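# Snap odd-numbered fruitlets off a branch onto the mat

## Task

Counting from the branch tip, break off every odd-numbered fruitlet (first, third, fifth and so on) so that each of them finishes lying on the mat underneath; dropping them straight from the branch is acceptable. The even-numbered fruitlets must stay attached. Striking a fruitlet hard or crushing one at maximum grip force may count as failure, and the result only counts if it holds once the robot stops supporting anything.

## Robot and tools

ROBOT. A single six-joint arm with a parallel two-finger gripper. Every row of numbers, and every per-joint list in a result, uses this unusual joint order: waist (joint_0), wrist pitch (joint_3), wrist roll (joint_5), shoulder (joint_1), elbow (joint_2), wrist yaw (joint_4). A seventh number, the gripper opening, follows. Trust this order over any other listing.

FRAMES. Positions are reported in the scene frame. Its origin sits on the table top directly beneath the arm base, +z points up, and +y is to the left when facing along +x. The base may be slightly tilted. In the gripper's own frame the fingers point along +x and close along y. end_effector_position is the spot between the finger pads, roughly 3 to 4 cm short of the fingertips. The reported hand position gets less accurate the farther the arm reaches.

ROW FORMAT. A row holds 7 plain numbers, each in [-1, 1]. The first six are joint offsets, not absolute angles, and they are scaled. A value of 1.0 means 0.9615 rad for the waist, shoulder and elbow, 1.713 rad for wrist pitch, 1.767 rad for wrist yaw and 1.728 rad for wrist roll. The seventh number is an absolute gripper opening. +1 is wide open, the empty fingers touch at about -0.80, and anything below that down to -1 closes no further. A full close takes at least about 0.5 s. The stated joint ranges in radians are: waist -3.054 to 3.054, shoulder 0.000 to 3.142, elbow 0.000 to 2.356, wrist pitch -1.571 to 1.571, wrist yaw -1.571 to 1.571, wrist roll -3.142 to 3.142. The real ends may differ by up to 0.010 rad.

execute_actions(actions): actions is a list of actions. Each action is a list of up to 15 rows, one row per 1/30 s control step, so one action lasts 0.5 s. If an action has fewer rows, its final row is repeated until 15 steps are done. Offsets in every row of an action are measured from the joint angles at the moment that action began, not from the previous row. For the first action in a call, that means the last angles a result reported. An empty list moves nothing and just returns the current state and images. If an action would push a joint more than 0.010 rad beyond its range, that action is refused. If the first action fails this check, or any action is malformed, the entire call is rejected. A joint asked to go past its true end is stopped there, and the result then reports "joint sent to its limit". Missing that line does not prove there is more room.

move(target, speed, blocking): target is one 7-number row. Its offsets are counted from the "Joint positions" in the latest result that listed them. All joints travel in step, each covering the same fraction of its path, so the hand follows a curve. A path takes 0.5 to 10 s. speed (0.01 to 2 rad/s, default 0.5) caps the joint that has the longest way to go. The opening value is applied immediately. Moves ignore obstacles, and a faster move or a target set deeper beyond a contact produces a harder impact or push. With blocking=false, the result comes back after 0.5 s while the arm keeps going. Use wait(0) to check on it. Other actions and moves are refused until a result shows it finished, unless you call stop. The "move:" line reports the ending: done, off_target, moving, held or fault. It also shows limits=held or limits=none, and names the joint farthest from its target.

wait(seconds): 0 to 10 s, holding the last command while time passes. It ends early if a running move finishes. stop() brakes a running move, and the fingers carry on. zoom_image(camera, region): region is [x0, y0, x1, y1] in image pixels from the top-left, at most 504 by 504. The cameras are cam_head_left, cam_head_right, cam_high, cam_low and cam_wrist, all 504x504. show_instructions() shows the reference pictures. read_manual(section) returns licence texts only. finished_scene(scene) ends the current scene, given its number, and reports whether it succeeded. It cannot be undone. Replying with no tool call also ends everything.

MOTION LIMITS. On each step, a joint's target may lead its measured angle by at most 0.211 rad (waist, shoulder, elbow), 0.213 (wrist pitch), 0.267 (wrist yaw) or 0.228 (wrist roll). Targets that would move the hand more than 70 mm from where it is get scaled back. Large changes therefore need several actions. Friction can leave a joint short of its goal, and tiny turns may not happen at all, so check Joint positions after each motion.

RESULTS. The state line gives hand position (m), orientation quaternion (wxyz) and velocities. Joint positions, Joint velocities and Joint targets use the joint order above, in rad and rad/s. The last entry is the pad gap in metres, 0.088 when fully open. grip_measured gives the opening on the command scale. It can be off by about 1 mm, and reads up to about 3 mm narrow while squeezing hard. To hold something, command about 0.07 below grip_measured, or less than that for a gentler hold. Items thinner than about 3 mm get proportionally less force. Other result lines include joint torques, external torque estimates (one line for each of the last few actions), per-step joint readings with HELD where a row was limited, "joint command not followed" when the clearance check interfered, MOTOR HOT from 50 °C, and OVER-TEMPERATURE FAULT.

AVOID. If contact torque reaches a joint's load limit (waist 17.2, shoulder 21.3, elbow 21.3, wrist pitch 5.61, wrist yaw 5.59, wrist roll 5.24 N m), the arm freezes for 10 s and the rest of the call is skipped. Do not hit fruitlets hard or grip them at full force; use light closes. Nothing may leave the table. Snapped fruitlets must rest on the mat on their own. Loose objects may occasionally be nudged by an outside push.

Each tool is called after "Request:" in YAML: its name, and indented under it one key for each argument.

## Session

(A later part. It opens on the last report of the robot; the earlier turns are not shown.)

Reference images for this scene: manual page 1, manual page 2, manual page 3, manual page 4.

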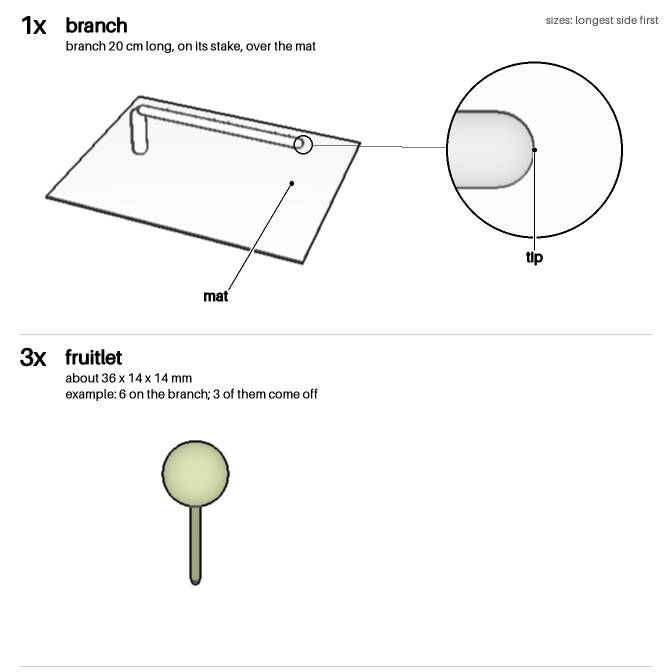

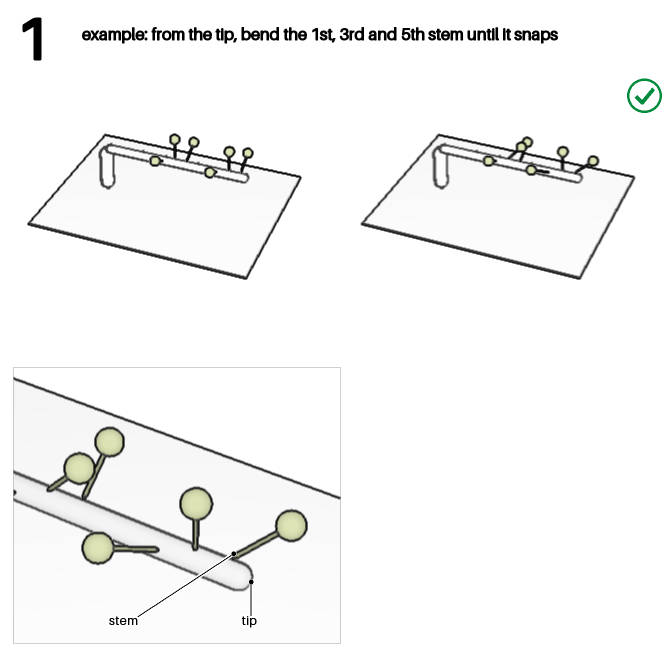

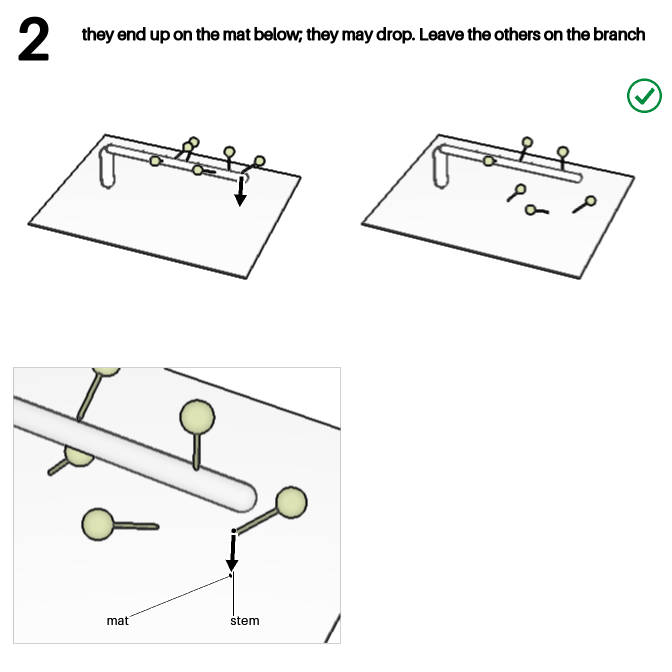

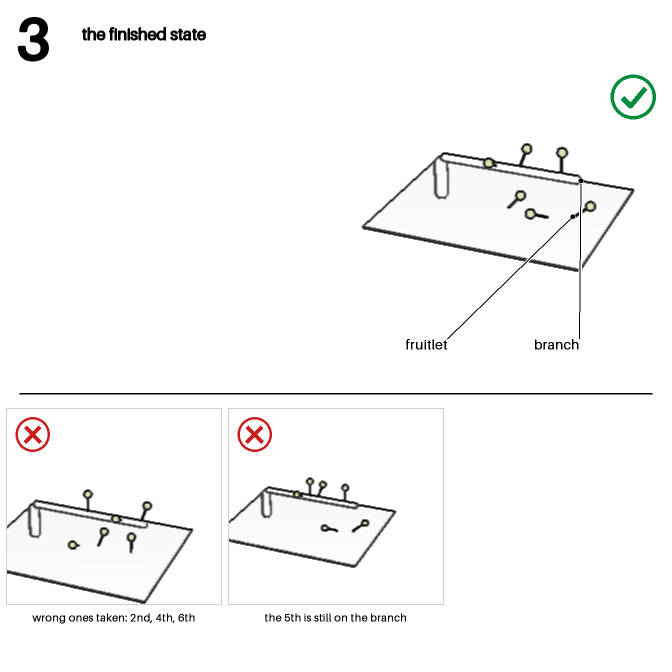

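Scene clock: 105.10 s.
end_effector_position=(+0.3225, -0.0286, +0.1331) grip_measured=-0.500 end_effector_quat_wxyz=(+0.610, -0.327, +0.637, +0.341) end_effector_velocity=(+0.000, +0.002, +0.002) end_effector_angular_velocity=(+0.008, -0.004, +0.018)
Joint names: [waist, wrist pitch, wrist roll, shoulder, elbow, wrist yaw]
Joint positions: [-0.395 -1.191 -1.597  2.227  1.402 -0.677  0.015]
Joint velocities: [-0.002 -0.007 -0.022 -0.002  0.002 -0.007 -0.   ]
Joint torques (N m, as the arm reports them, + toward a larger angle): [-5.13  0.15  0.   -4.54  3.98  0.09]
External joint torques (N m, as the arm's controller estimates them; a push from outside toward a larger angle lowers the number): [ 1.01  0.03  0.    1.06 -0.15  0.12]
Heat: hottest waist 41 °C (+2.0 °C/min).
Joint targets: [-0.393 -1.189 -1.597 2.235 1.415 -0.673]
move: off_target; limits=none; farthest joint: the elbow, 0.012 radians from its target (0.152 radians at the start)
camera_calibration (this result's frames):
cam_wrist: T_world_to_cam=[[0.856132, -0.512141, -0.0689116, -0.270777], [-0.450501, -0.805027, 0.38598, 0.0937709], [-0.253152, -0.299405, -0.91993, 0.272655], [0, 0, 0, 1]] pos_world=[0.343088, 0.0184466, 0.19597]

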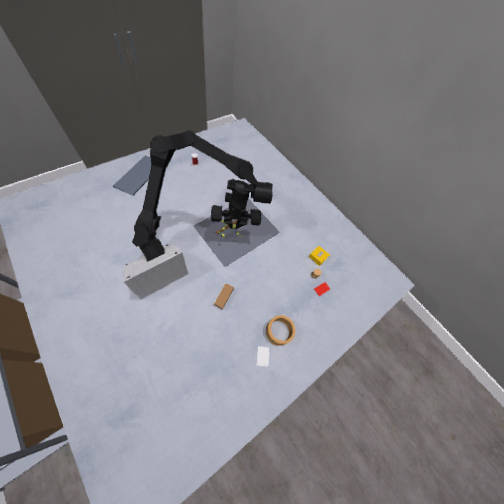

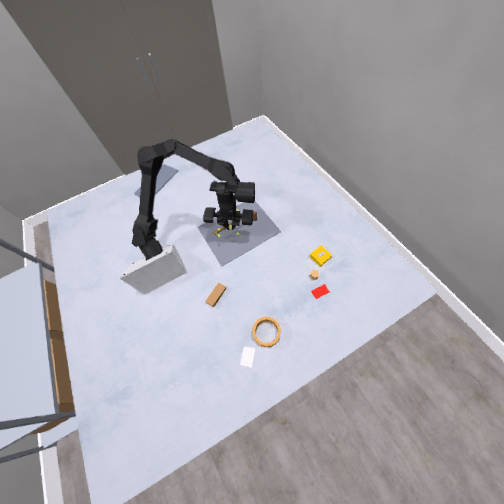

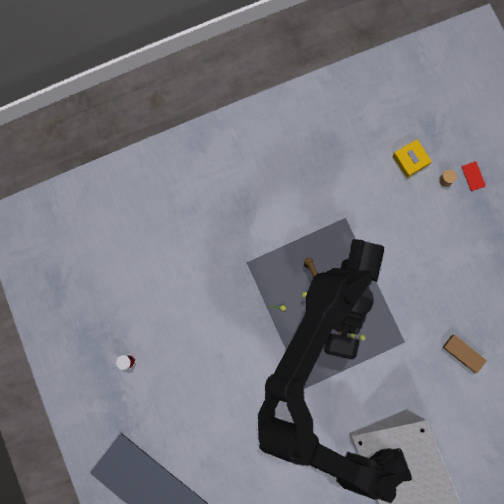

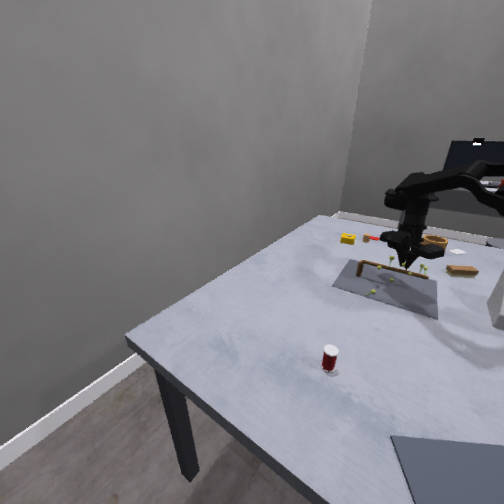

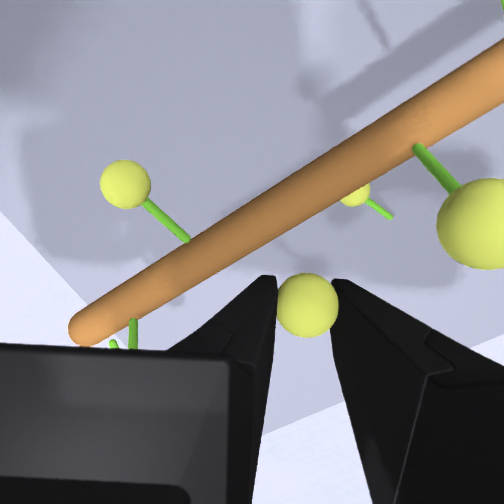

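Request:
execute_actions:
  actions:
    - [[0,0,0,0,0.008,0,-0.42]]

Request:
move:
  target: [-0.082,-0.058,0,-0.046,0.078,0,-0.42]
  speed: 0.15

Request:
move:
  target: [-0.13,0.022,-0.067,-0.11,-0.245,0.04,-0.3]
  speed: 0.25

Scene clock: 114.77 s.
end_effector_position=(+0.3226, -0.0287, +0.1331) grip_measured=-0.423 end_effector_quat_wxyz=(+0.610, -0.327, +0.637, +0.341) end_effector_velocity=(-0.001, +0.005, +0.002) end_effector_angular_velocity=(+0.011, +0.005, +0.001)
Joint names: [waist, wrist pitch, wrist roll, shoulder, elbow, wrist yaw]
Joint positions: [-0.395 -1.191 -1.597  2.227  1.403 -0.677  0.018]
Joint velocities: [ 0.002 -0.022 -0.007 -0.007  0.002 -0.007  0.   ]
Joint torques (N m, as the arm reports them, + toward a larger angle): [-5.25  0.02  0.01 -5.45  3.53 -0.03]
External joint torques (N m, as the arm's controller estimates them; a push from outside toward a larger angle lowers the number): [ 0.84 -0.1   0.01  0.18 -0.61  0.  ]
Heat: hottest waist 42 °C (+2.0 °C/min).
Joint targets: [-0.395 -1.191 -1.597 2.227 1.410 -0.677]
Step readings (joint positions):
0: [-0.395 -1.191 -1.597 2.227 1.403 -0.677]
1: [-0.395 -1.191 -1.597 2.227 1.403 -0.677]
2: [-0.395 -1.191 -1.597 2.227 1.403 -0.677]
4: [-0.395 -1.191 -1.597 2.227 1.403 -0.677]
8: [-0.395 -1.191 -1.597 2.227 1.403 -0.677]
15: Joint positions above
camera_calibration (this result's frames):
cam_wrist: T_world_to_cam=[[0.856132, -0.512141, -0.0689116, -0.270874], [-0.450501, -0.805027, 0.38598, 0.0937566], [-0.253152, -0.299405, -0.91993, 0.272635], [0, 0, 0, 1]] pos_world=[0.34316, 0.018379, 0.19595]

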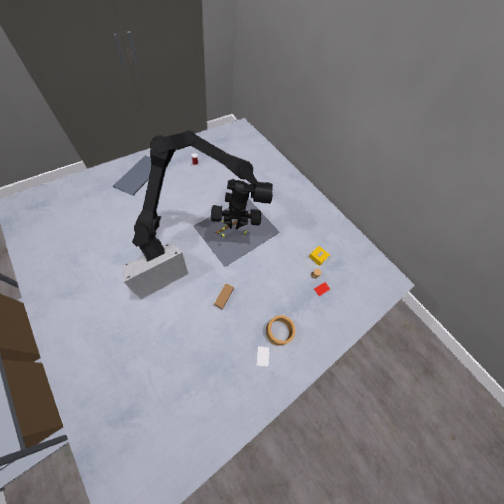

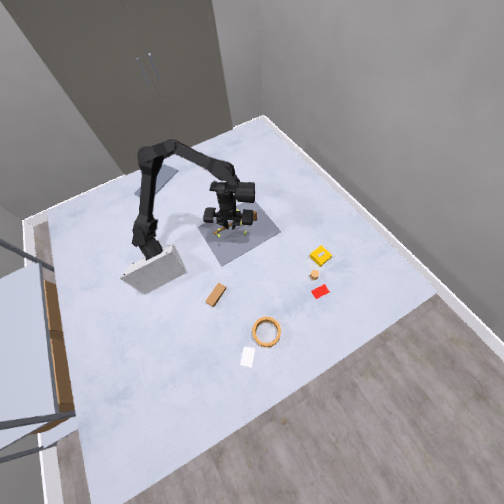

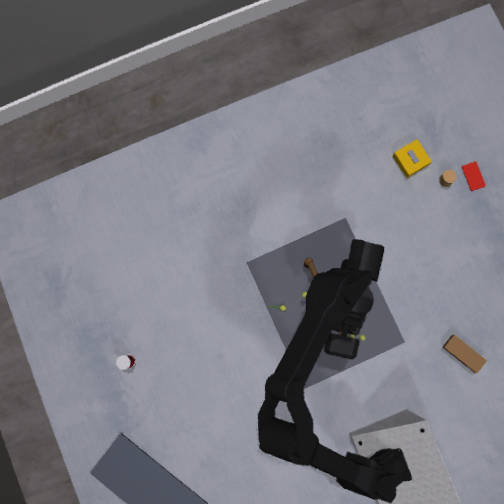

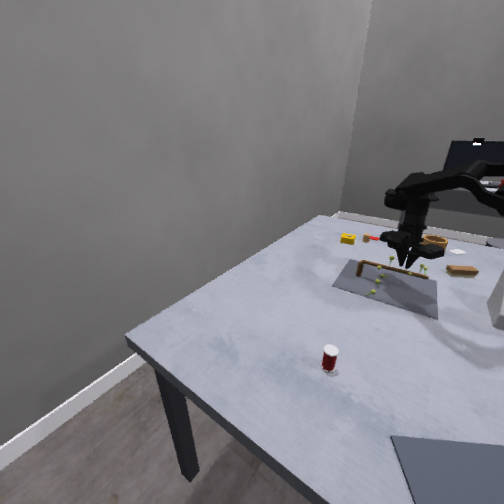

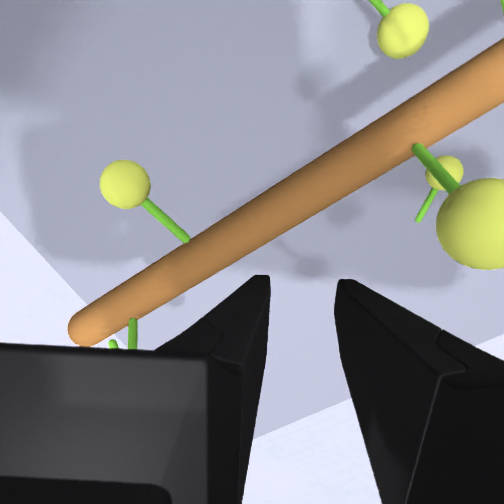

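Scene clock: 115.87 s.
end_effector_position=(+0.3228, -0.0285, +0.1709) grip_measured=-0.422 end_effector_quat_wxyz=(+0.635, -0.319, +0.628, +0.315) end_effector_velocity=(-0.001, +0.003, +0.002) end_effector_angular_velocity=(+0.007, -0.005, -0.025)
Joint names: [waist, wrist pitch, wrist roll, shoulder, elbow, wrist yaw]
Joint positions: [-0.47  -1.288 -1.597  2.191  1.465 -0.677  0.018]
Joint velocities: [-0.002 -0.007  0.022 -0.007 -0.002 -0.007 -0.   ]
Joint torques (N m, as the arm reports them, + toward a larger angle): [-5.35 -0.02  0.   -6.11  4.16 -0.06]
External joint torques (N m, as the arm's controller estimates them; a push from outside toward a larger angle lowers the number): [ 0.68 -0.24  0.   -0.7  -0.26  0.  ]
Heat: hottest waist 42 °C (+2.0 °C/min).
Joint targets: [-0.473 -1.291 -1.597 2.183 1.478 -0.677]
move: off_target; limits=none; farthest joint: the elbow, 0.013 radians from its target (0.075 radians at the start)
camera_calibration (this result's frames):
cam_wrist: T_world_to_cam=[[0.830444, -0.55663, -0.0229142, -0.269218], [-0.512473, -0.779403, 0.36042, 0.104509], [-0.21848, -0.287566, -0.932509, 0.298874], [0, 0, 0, 1]] pos_world=[0.342427, 0.0175453, 0.234867]

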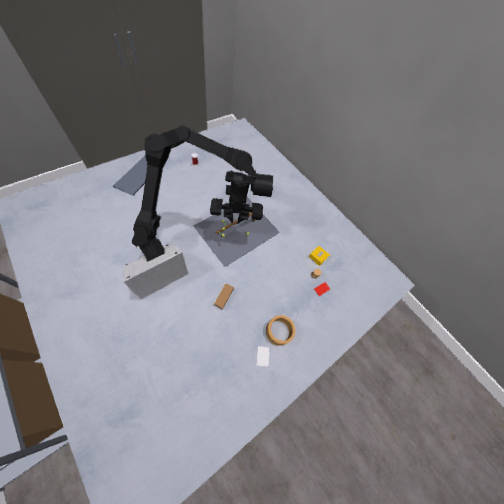

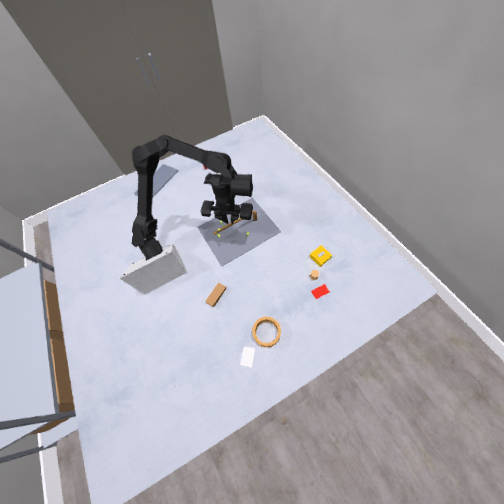

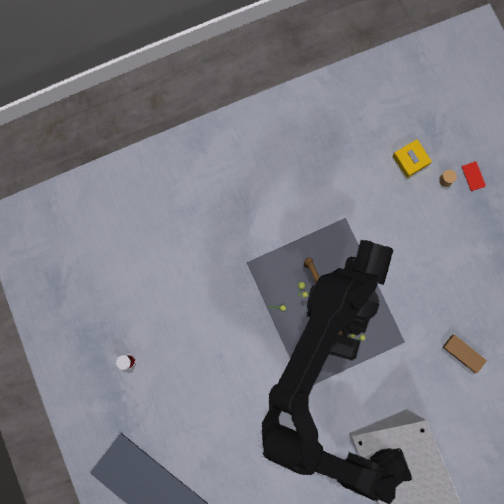

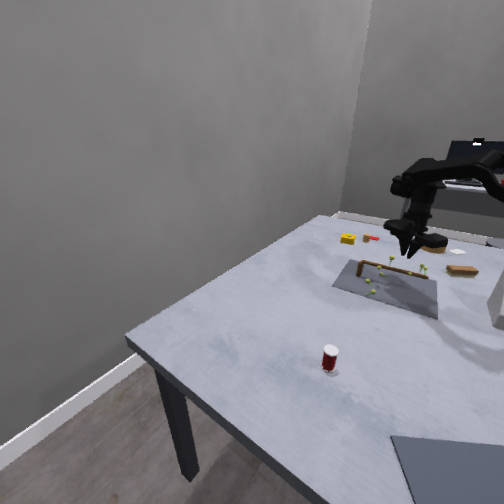

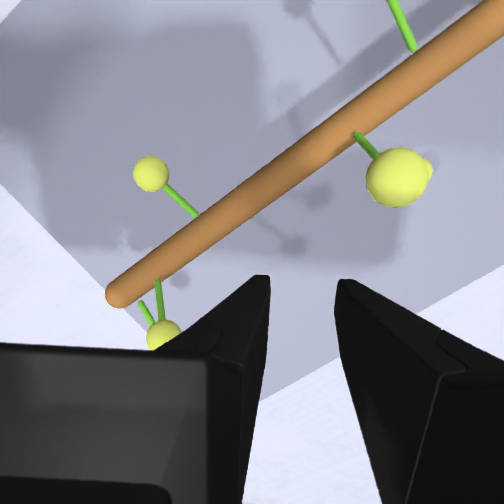

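Scene clock: 117.27 s.
end_effector_position=(+0.2616, -0.0443, +0.1721) grip_measured=-0.303 end_effector_quat_wxyz=(+0.636, -0.309, +0.637, +0.308) end_effector_velocity=(-0.004, +0.001, -0.001) end_effector_angular_velocity=(+0.002, +0.011, +0.013)
Joint names: [waist, wrist pitch, wrist roll, shoulder, elbow, wrist yaw]
Joint positions: [-0.592 -1.253 -1.709  2.095  1.242 -0.61   0.024]
Joint velocities: [-0.002 -0.007 -0.022 -0.002 -0.007  0.007 -0.   ]
Joint torques (N m, as the arm reports them, + toward a larger angle): [-4.47  0.23 -0.09 -5.3   2.21  0.11]
External joint torques (N m, as the arm's controller estimates them; a push from outside toward a larger angle lowers the number): [ 0.41  0.02 -0.09 -0.82 -2.34  0.16]
Heat: hottest waist 42 °C (+2.1 °C/min).
Joint targets: [-0.595 -1.251 -1.713 2.086 1.230 -0.606]
move: off_target; limits=none; farthest joint: the elbow, 0.012 radians from its target (0.236 radians at the start)
camera_calibration (this result's frames):
cam_wrist: T_world_to_cam=[[0.813938, -0.580043, -0.0324815, -0.222172], [-0.529961, -0.764242, 0.367525, 0.0644511], [-0.238004, -0.281929, -0.929446, 0.286869], [0, 0, 0, 1]] pos_world=[0.283267, 0.00126348, 0.235725]

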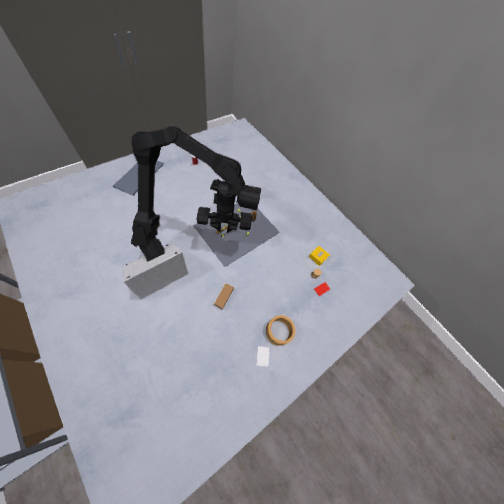

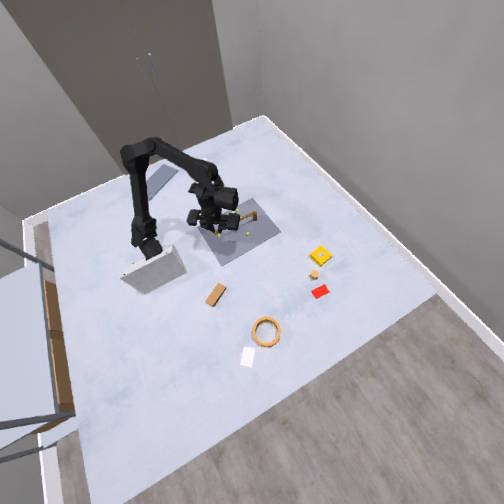

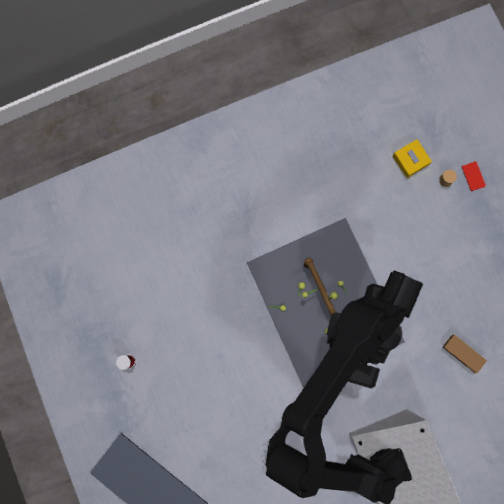

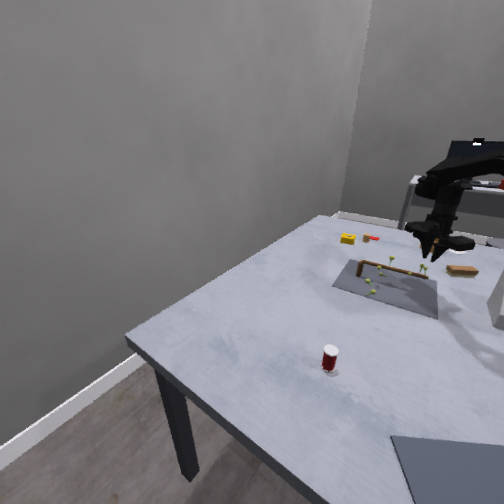

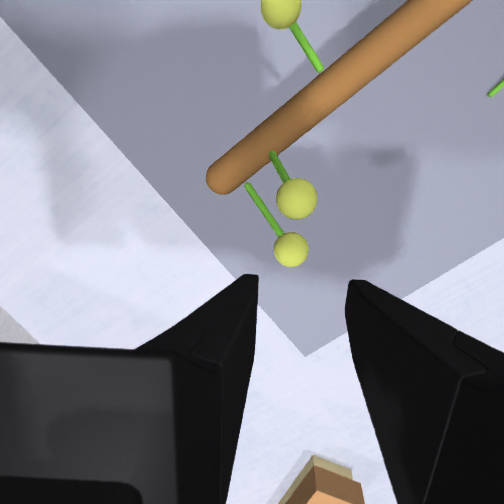

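Request:
move:
  target: [0.095,0.062,0,0.055,-0.073,0,-0.3]
  speed: 0.08

Request:
execute_actions:
  actions:
    - [[0,0,0,0,0,0,-0.58]]

Scene clock: 127.93 s.
end_effector_position=(+0.2629, -0.0444, +0.1341) grip_measured=-0.303 end_effector_quat_wxyz=(+0.605, -0.319, +0.647, +0.338) end_effector_velocity=(+0.000, +0.001, -0.001) end_effector_angular_velocity=(+0.006, -0.005, +0.025)
Joint names: [waist, wrist pitch, wrist roll, shoulder, elbow, wrist yaw]
Joint positions: [-0.502 -1.149 -1.709  2.14   1.183 -0.61   0.024]
Joint velocities: [ 0.002  0.007 -0.022 -0.002 -0.007 -0.007 -0.   ]
Joint torques (N m, as the arm reports them, + toward a larger angle): [-4.25  0.13  0.01 -3.86  1.97 -0.01]
External joint torques (N m, as the arm's controller estimates them; a push from outside toward a larger angle lowers the number): [ 0.86 -0.01  0.01  0.88 -2.27  0.  ]
Heat: hottest waist 41 °C (+0.0 °C/min).
Joint targets: [-0.500 -1.147 -1.709 2.147 1.172 -0.610]
move: off_target; limits=none; farthest joint: the elbow, 0.011 radians from its target (0.070 radians at the start)
camera_calibration (this result's frames):
cam_wrist: T_world_to_cam=[[0.845361, -0.527304, -0.0855318, -0.223324], [-0.455996, -0.795705, 0.398649, 0.0539588], [-0.278267, -0.298, -0.913106, 0.259502], [0, 0, 0, 1]] pos_world=[0.285605, 0.00250726, 0.196341]

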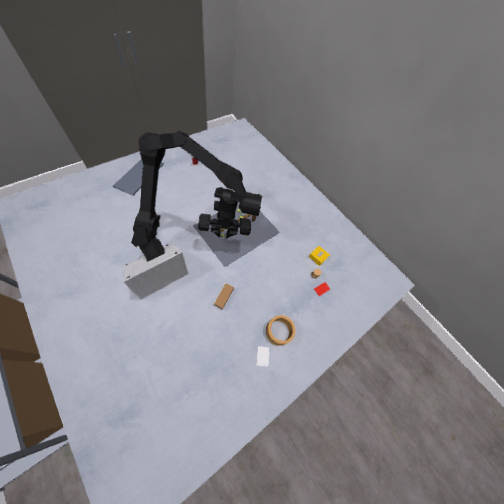

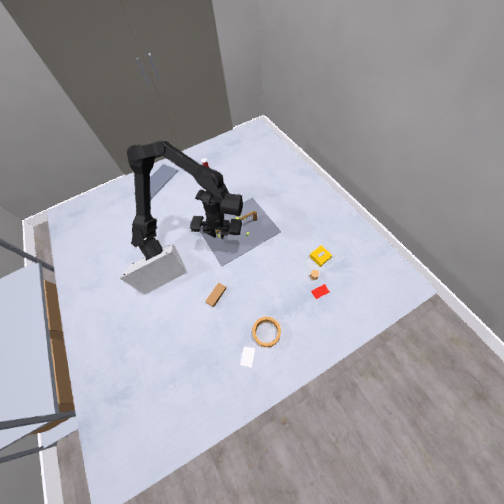

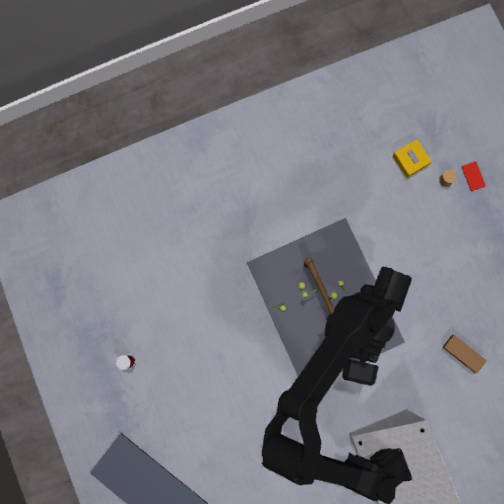

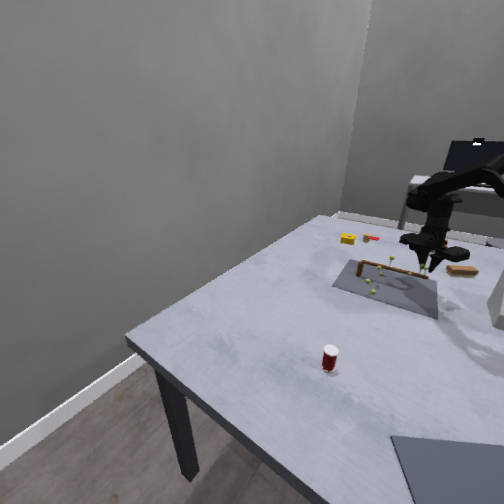

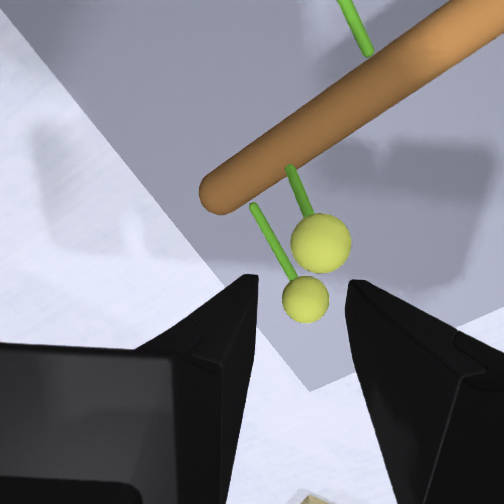

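Scene clock: 128.43 s.
end_effector_position=(+0.2629, -0.0444, +0.1341) grip_measured=-0.574 end_effector_quat_wxyz=(+0.605, -0.319, +0.647, +0.338) end_effector_velocity=(-0.001, +0.002, +0.001) end_effector_angular_velocity=(+0.010, -0.002, +0.001)
Joint names: [waist, wrist pitch, wrist roll, shoulder, elbow, wrist yaw]
Joint positions: [-0.502 -1.149 -1.709  2.14   1.183 -0.61   0.011]
Joint velocities: [-0.002 -0.007 -0.007 -0.002 -0.002 -0.007 -0.001]
Joint torques (N m, as the arm reports them, + toward a larger angle): [-4.39  0.01  0.   -4.63  2.94 -0.01]
External joint torques (N m, as the arm's controller estimates them; a push from outside toward a larger angle lowers the number): [ 0.71 -0.11  0.01  0.16 -1.31  0.02]
Heat: hottest waist 41 °C (+0.0 °C/min).
Joint targets: [-0.502 -1.149 -1.709 2.140 1.183 -0.610]
Step readings (joint positions):
0: [-0.502 -1.149 -1.709 2.140 1.183 -0.610]
1: [-0.502 -1.149 -1.709 2.140 1.183 -0.610]
2: [-0.502 -1.149 -1.709 2.140 1.183 -0.610]
4: [-0.502 -1.149 -1.709 2.140 1.183 -0.610]
8: [-0.502 -1.149 -1.709 2.140 1.183 -0.610]
15: Joint positions above
camera_calibration (this result's frames):
cam_wrist: T_world_to_cam=[[0.845361, -0.527304, -0.0855318, -0.223324], [-0.455996, -0.795705, 0.398649, 0.0539588], [-0.278267, -0.298, -0.913106, 0.259502], [0, 0, 0, 1]] pos_world=[0.285605, 0.00250726, 0.196341]

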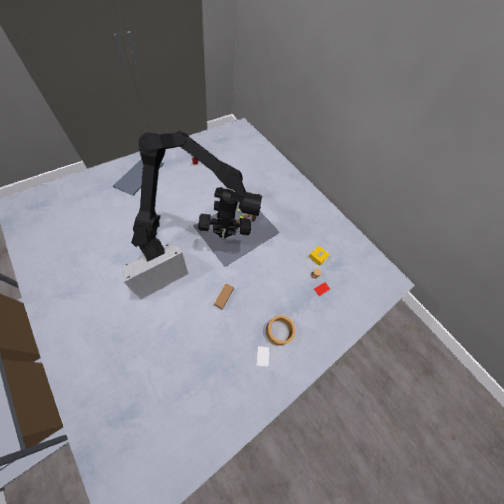

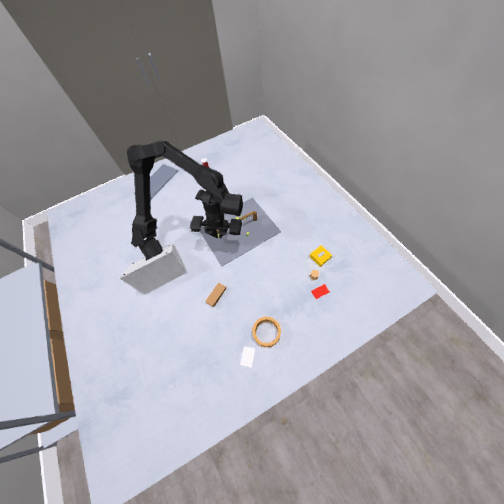

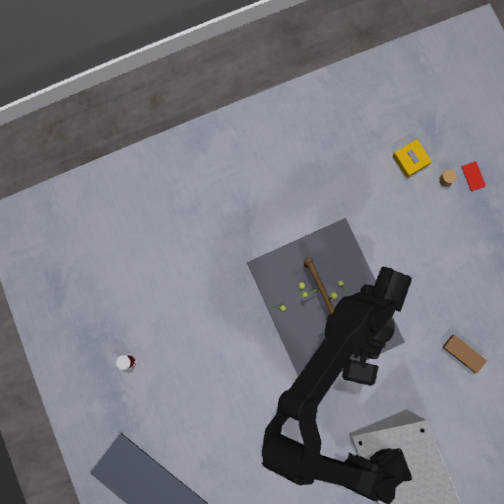

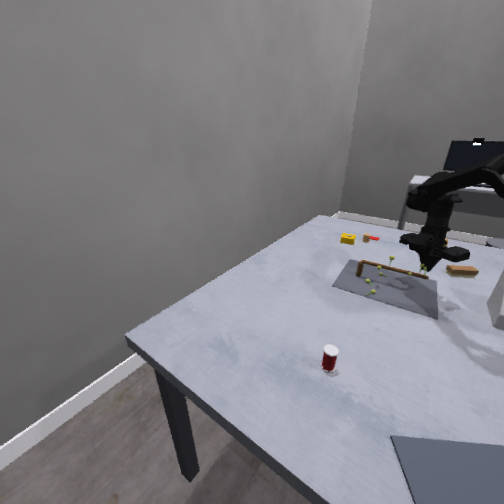

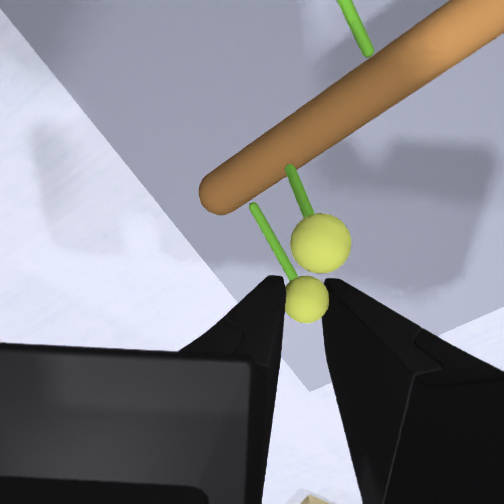

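Request:
move:
  target: [-0.032,0.026,0,-0.097,-0.144,0,-0.595]
  speed: 0.06

Scene clock: 135.27 s.
end_effector_position=(+0.2413, -0.0395, +0.1335) grip_measured=-0.589 end_effector_quat_wxyz=(+0.615, -0.323, +0.641, +0.326) end_effector_velocity=(-0.002, +0.003, -0.001) end_effector_angular_velocity=(+0.012, +0.004, -0.013)
Joint names: [waist, wrist pitch, wrist roll, shoulder, elbow, wrist yaw]
Joint positions: [-0.534 -1.098 -1.709  2.054  1.061 -0.607  0.01 ]
Joint velocities: [ 0.002 -0.007  0.007 -0.002 -0.007 -0.007 -0.   ]
Joint torques (N m, as the arm reports them, + toward a larger angle): [-3.87 -0.39  0.   -4.82  1.44 -0.11]
External joint torques (N m, as the arm's controller estimates them; a push from outside toward a larger angle lowers the number): [ 0.76 -0.57  0.01 -0.59 -2.91 -0.08]
Heat: hottest waist 41 °C (+0.0 °C/min).
Joint targets: [-0.533 -1.104 -1.709 2.046 1.044 -0.610]
move: off_target; limits=none; farthest joint: the elbow, 0.017 radians from its target (0.138 radians at the start)
camera_calibration (this result's frames):
cam_wrist: T_world_to_cam=[[0.840526, -0.539023, -0.054503, -0.205972], [-0.478276, -0.78551, 0.392717, 0.0548733], [-0.254496, -0.304021, -0.918043, 0.249133], [0, 0, 0, 1]] pos_world=[0.262773, 0.00782145, 0.195939]

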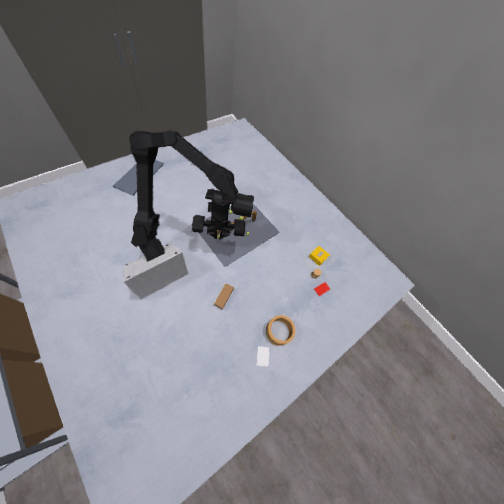

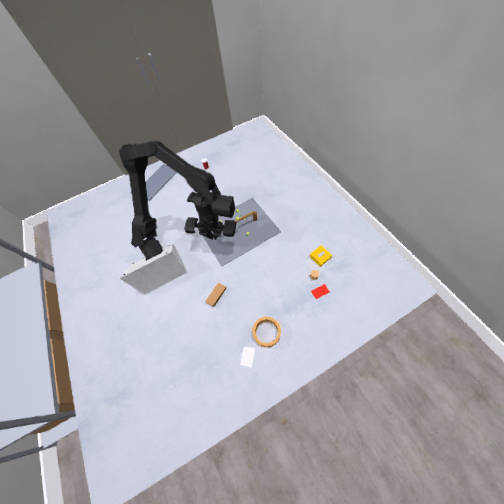

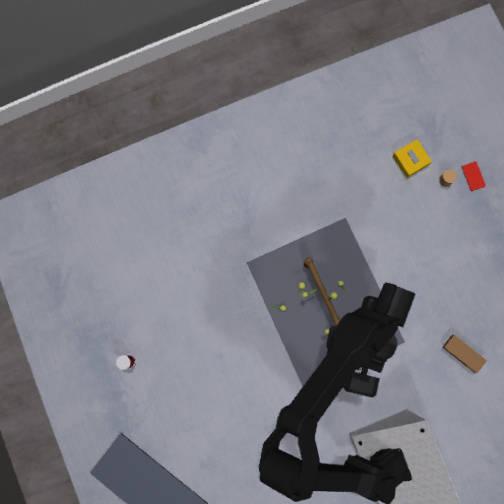

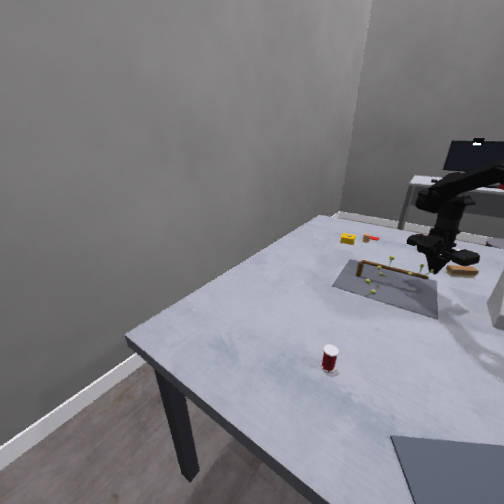

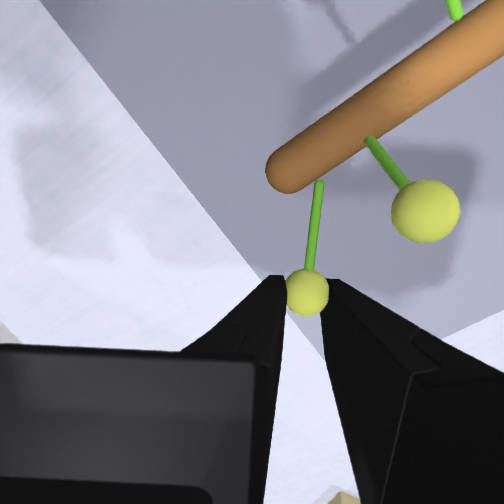

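Request:
move:
  target: [0.026,0,0,-0.051,-0.066,-0.003,-0.6]
  speed: 0.05

Scene clock: 140.93 s.
end_effector_position=(+0.2329, -0.0305, +0.1291) grip_measured=-0.594 end_effector_quat_wxyz=(+0.608, -0.326, +0.644, +0.331) end_effector_velocity=(-0.002, +0.004, +0.001) end_effector_angular_velocity=(+0.028, -0.007, -0.012)
Joint names: [waist, wrist pitch, wrist roll, shoulder, elbow, wrist yaw]
Joint positions: [-0.517 -1.09  -1.709  2.013  1.014 -0.604  0.01 ]
Joint velocities: [-0.007 -0.022 -0.007 -0.002 -0.002 -0.022 -0.   ]
Joint torques (N m, as the arm reports them, + toward a larger angle): [-3.24 -0.49  0.   -4.75  1.58 -0.34]
External joint torques (N m, as the arm's controller estimates them; a push from outside toward a larger angle lowers the number): [ 1.3  -0.65  0.   -0.75 -2.7  -0.33]
Heat: hottest waist 41 °C (-1.0 °C/min).
Joint targets: [-0.509 -1.098 -1.709 2.005 0.998 -0.613]
move: off_target; limits=none; farthest joint: the elbow, 0.017 radians from its target (0.064 radians at the start)
camera_calibration (this result's frames):
cam_wrist: T_world_to_cam=[[0.846692, -0.528189, -0.0642586, -0.194208], [-0.462563, -0.790363, 0.401698, 0.0546656], [-0.26296, -0.310391, -0.913515, 0.24687], [0, 0, 0, 1]] pos_world=[0.254637, 0.0172534, 0.191081]

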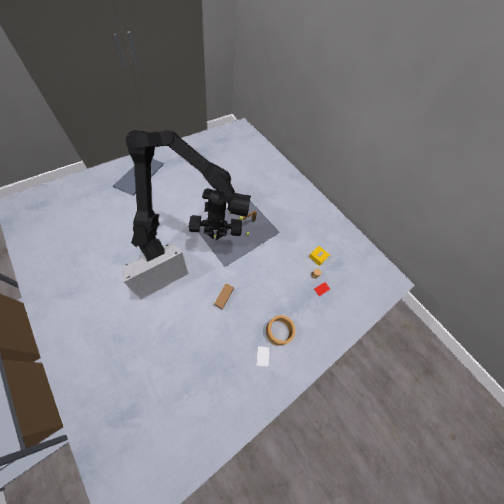

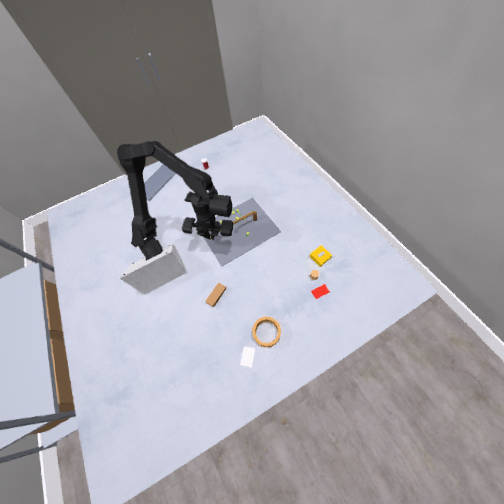

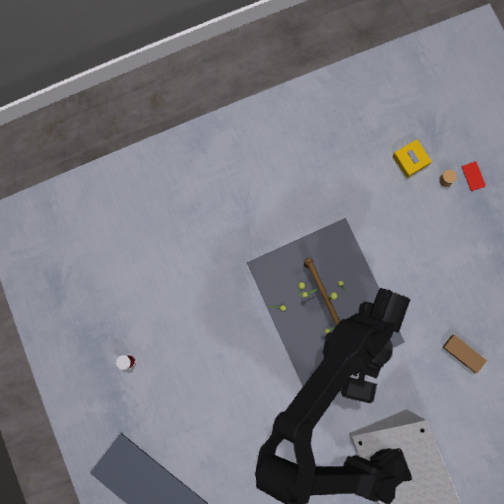

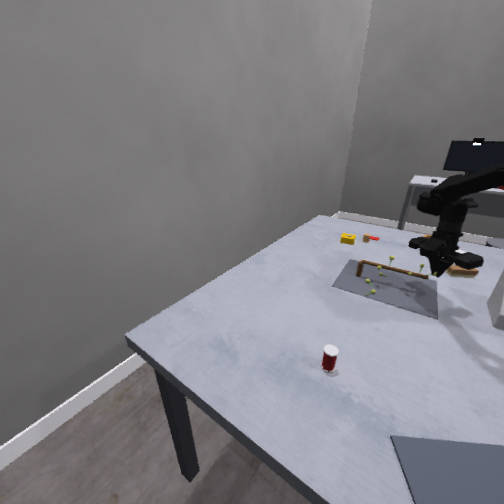

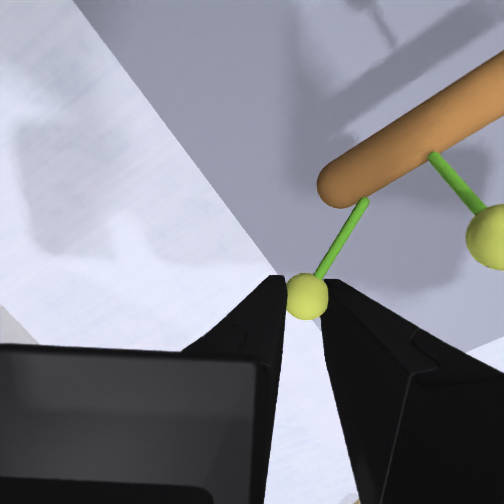

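Request:
execute_actions:
  actions: []

Scene clock: 157.10 s.
end_effector_position=(+0.2330, -0.0305, +0.1292) grip_measured=-0.594 end_effector_quat_wxyz=(+0.608, -0.326, +0.644, +0.331) end_effector_velocity=(-0.002, +0.000, +0.000) end_effector_angular_velocity=(-0.001, +0.008, +0.001)
Joint names: [waist, wrist pitch, wrist roll, shoulder, elbow, wrist yaw]
Joint positions: [-0.517 -1.09  -1.709  2.013  1.014 -0.604  0.01 ]
Joint velocities: [-0.002 -0.007 -0.007 -0.002 -0.002  0.007 -0.   ]
Joint torques (N m, as the arm reports them, + toward a larger angle): [-3.25 -0.49  0.   -4.67  1.52 -0.34]
External joint torques (N m, as the arm's controller estimates them; a push from outside toward a larger angle lowers the number): [ 1.27 -0.65  0.   -0.67 -2.75 -0.33]
Heat: hottest waist 39 °C (-2.0 °C/min).
Joint targets: [-0.509 -1.098 -1.709 2.005 0.998 -0.613]
camera_calibration (this result's frames):
cam_wrist: T_world_to_cam=[[0.846828, -0.528007, -0.0639595, -0.194275], [-0.462473, -0.790389, 0.401752, 0.0546561], [-0.262681, -0.310636, -0.913512, 0.246881], [0, 0, 0, 1]] pos_world=[0.254645, 0.017311, 0.191145]

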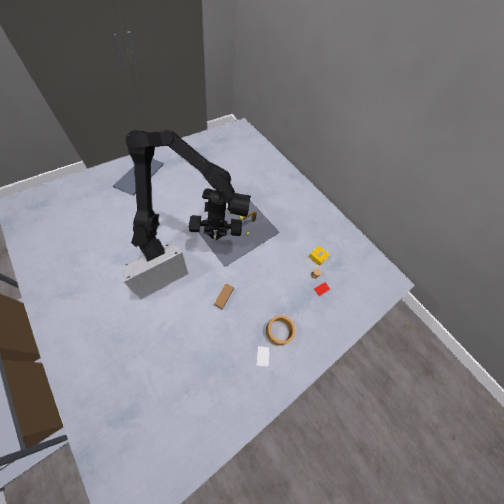

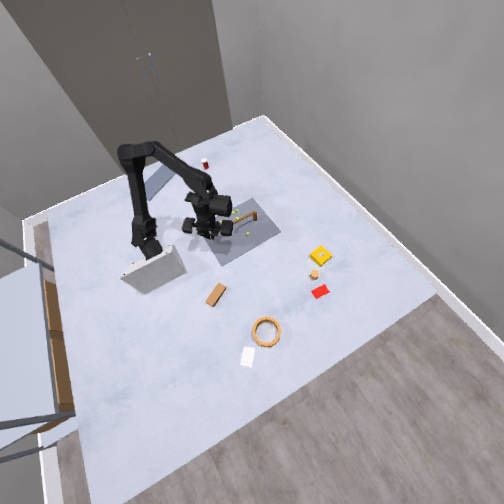

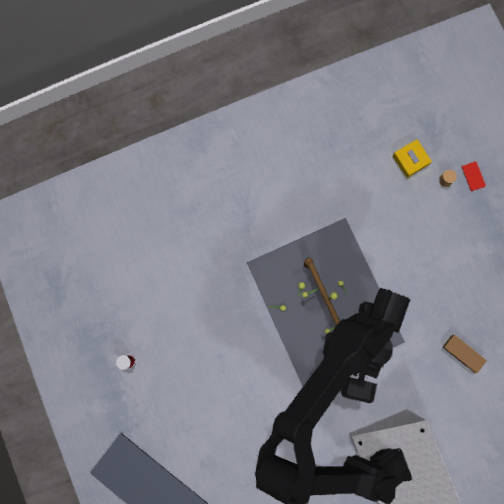

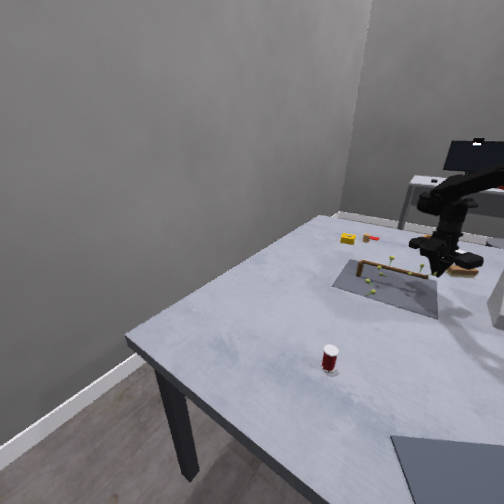

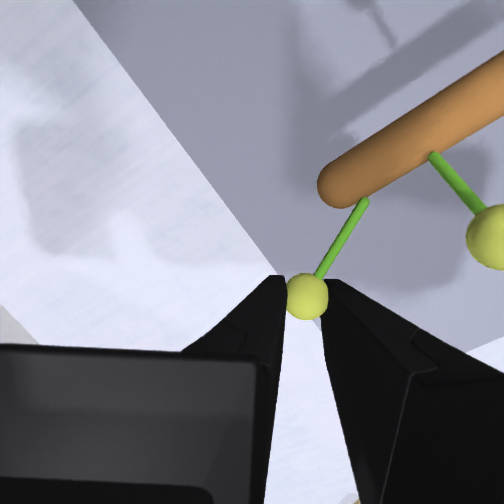

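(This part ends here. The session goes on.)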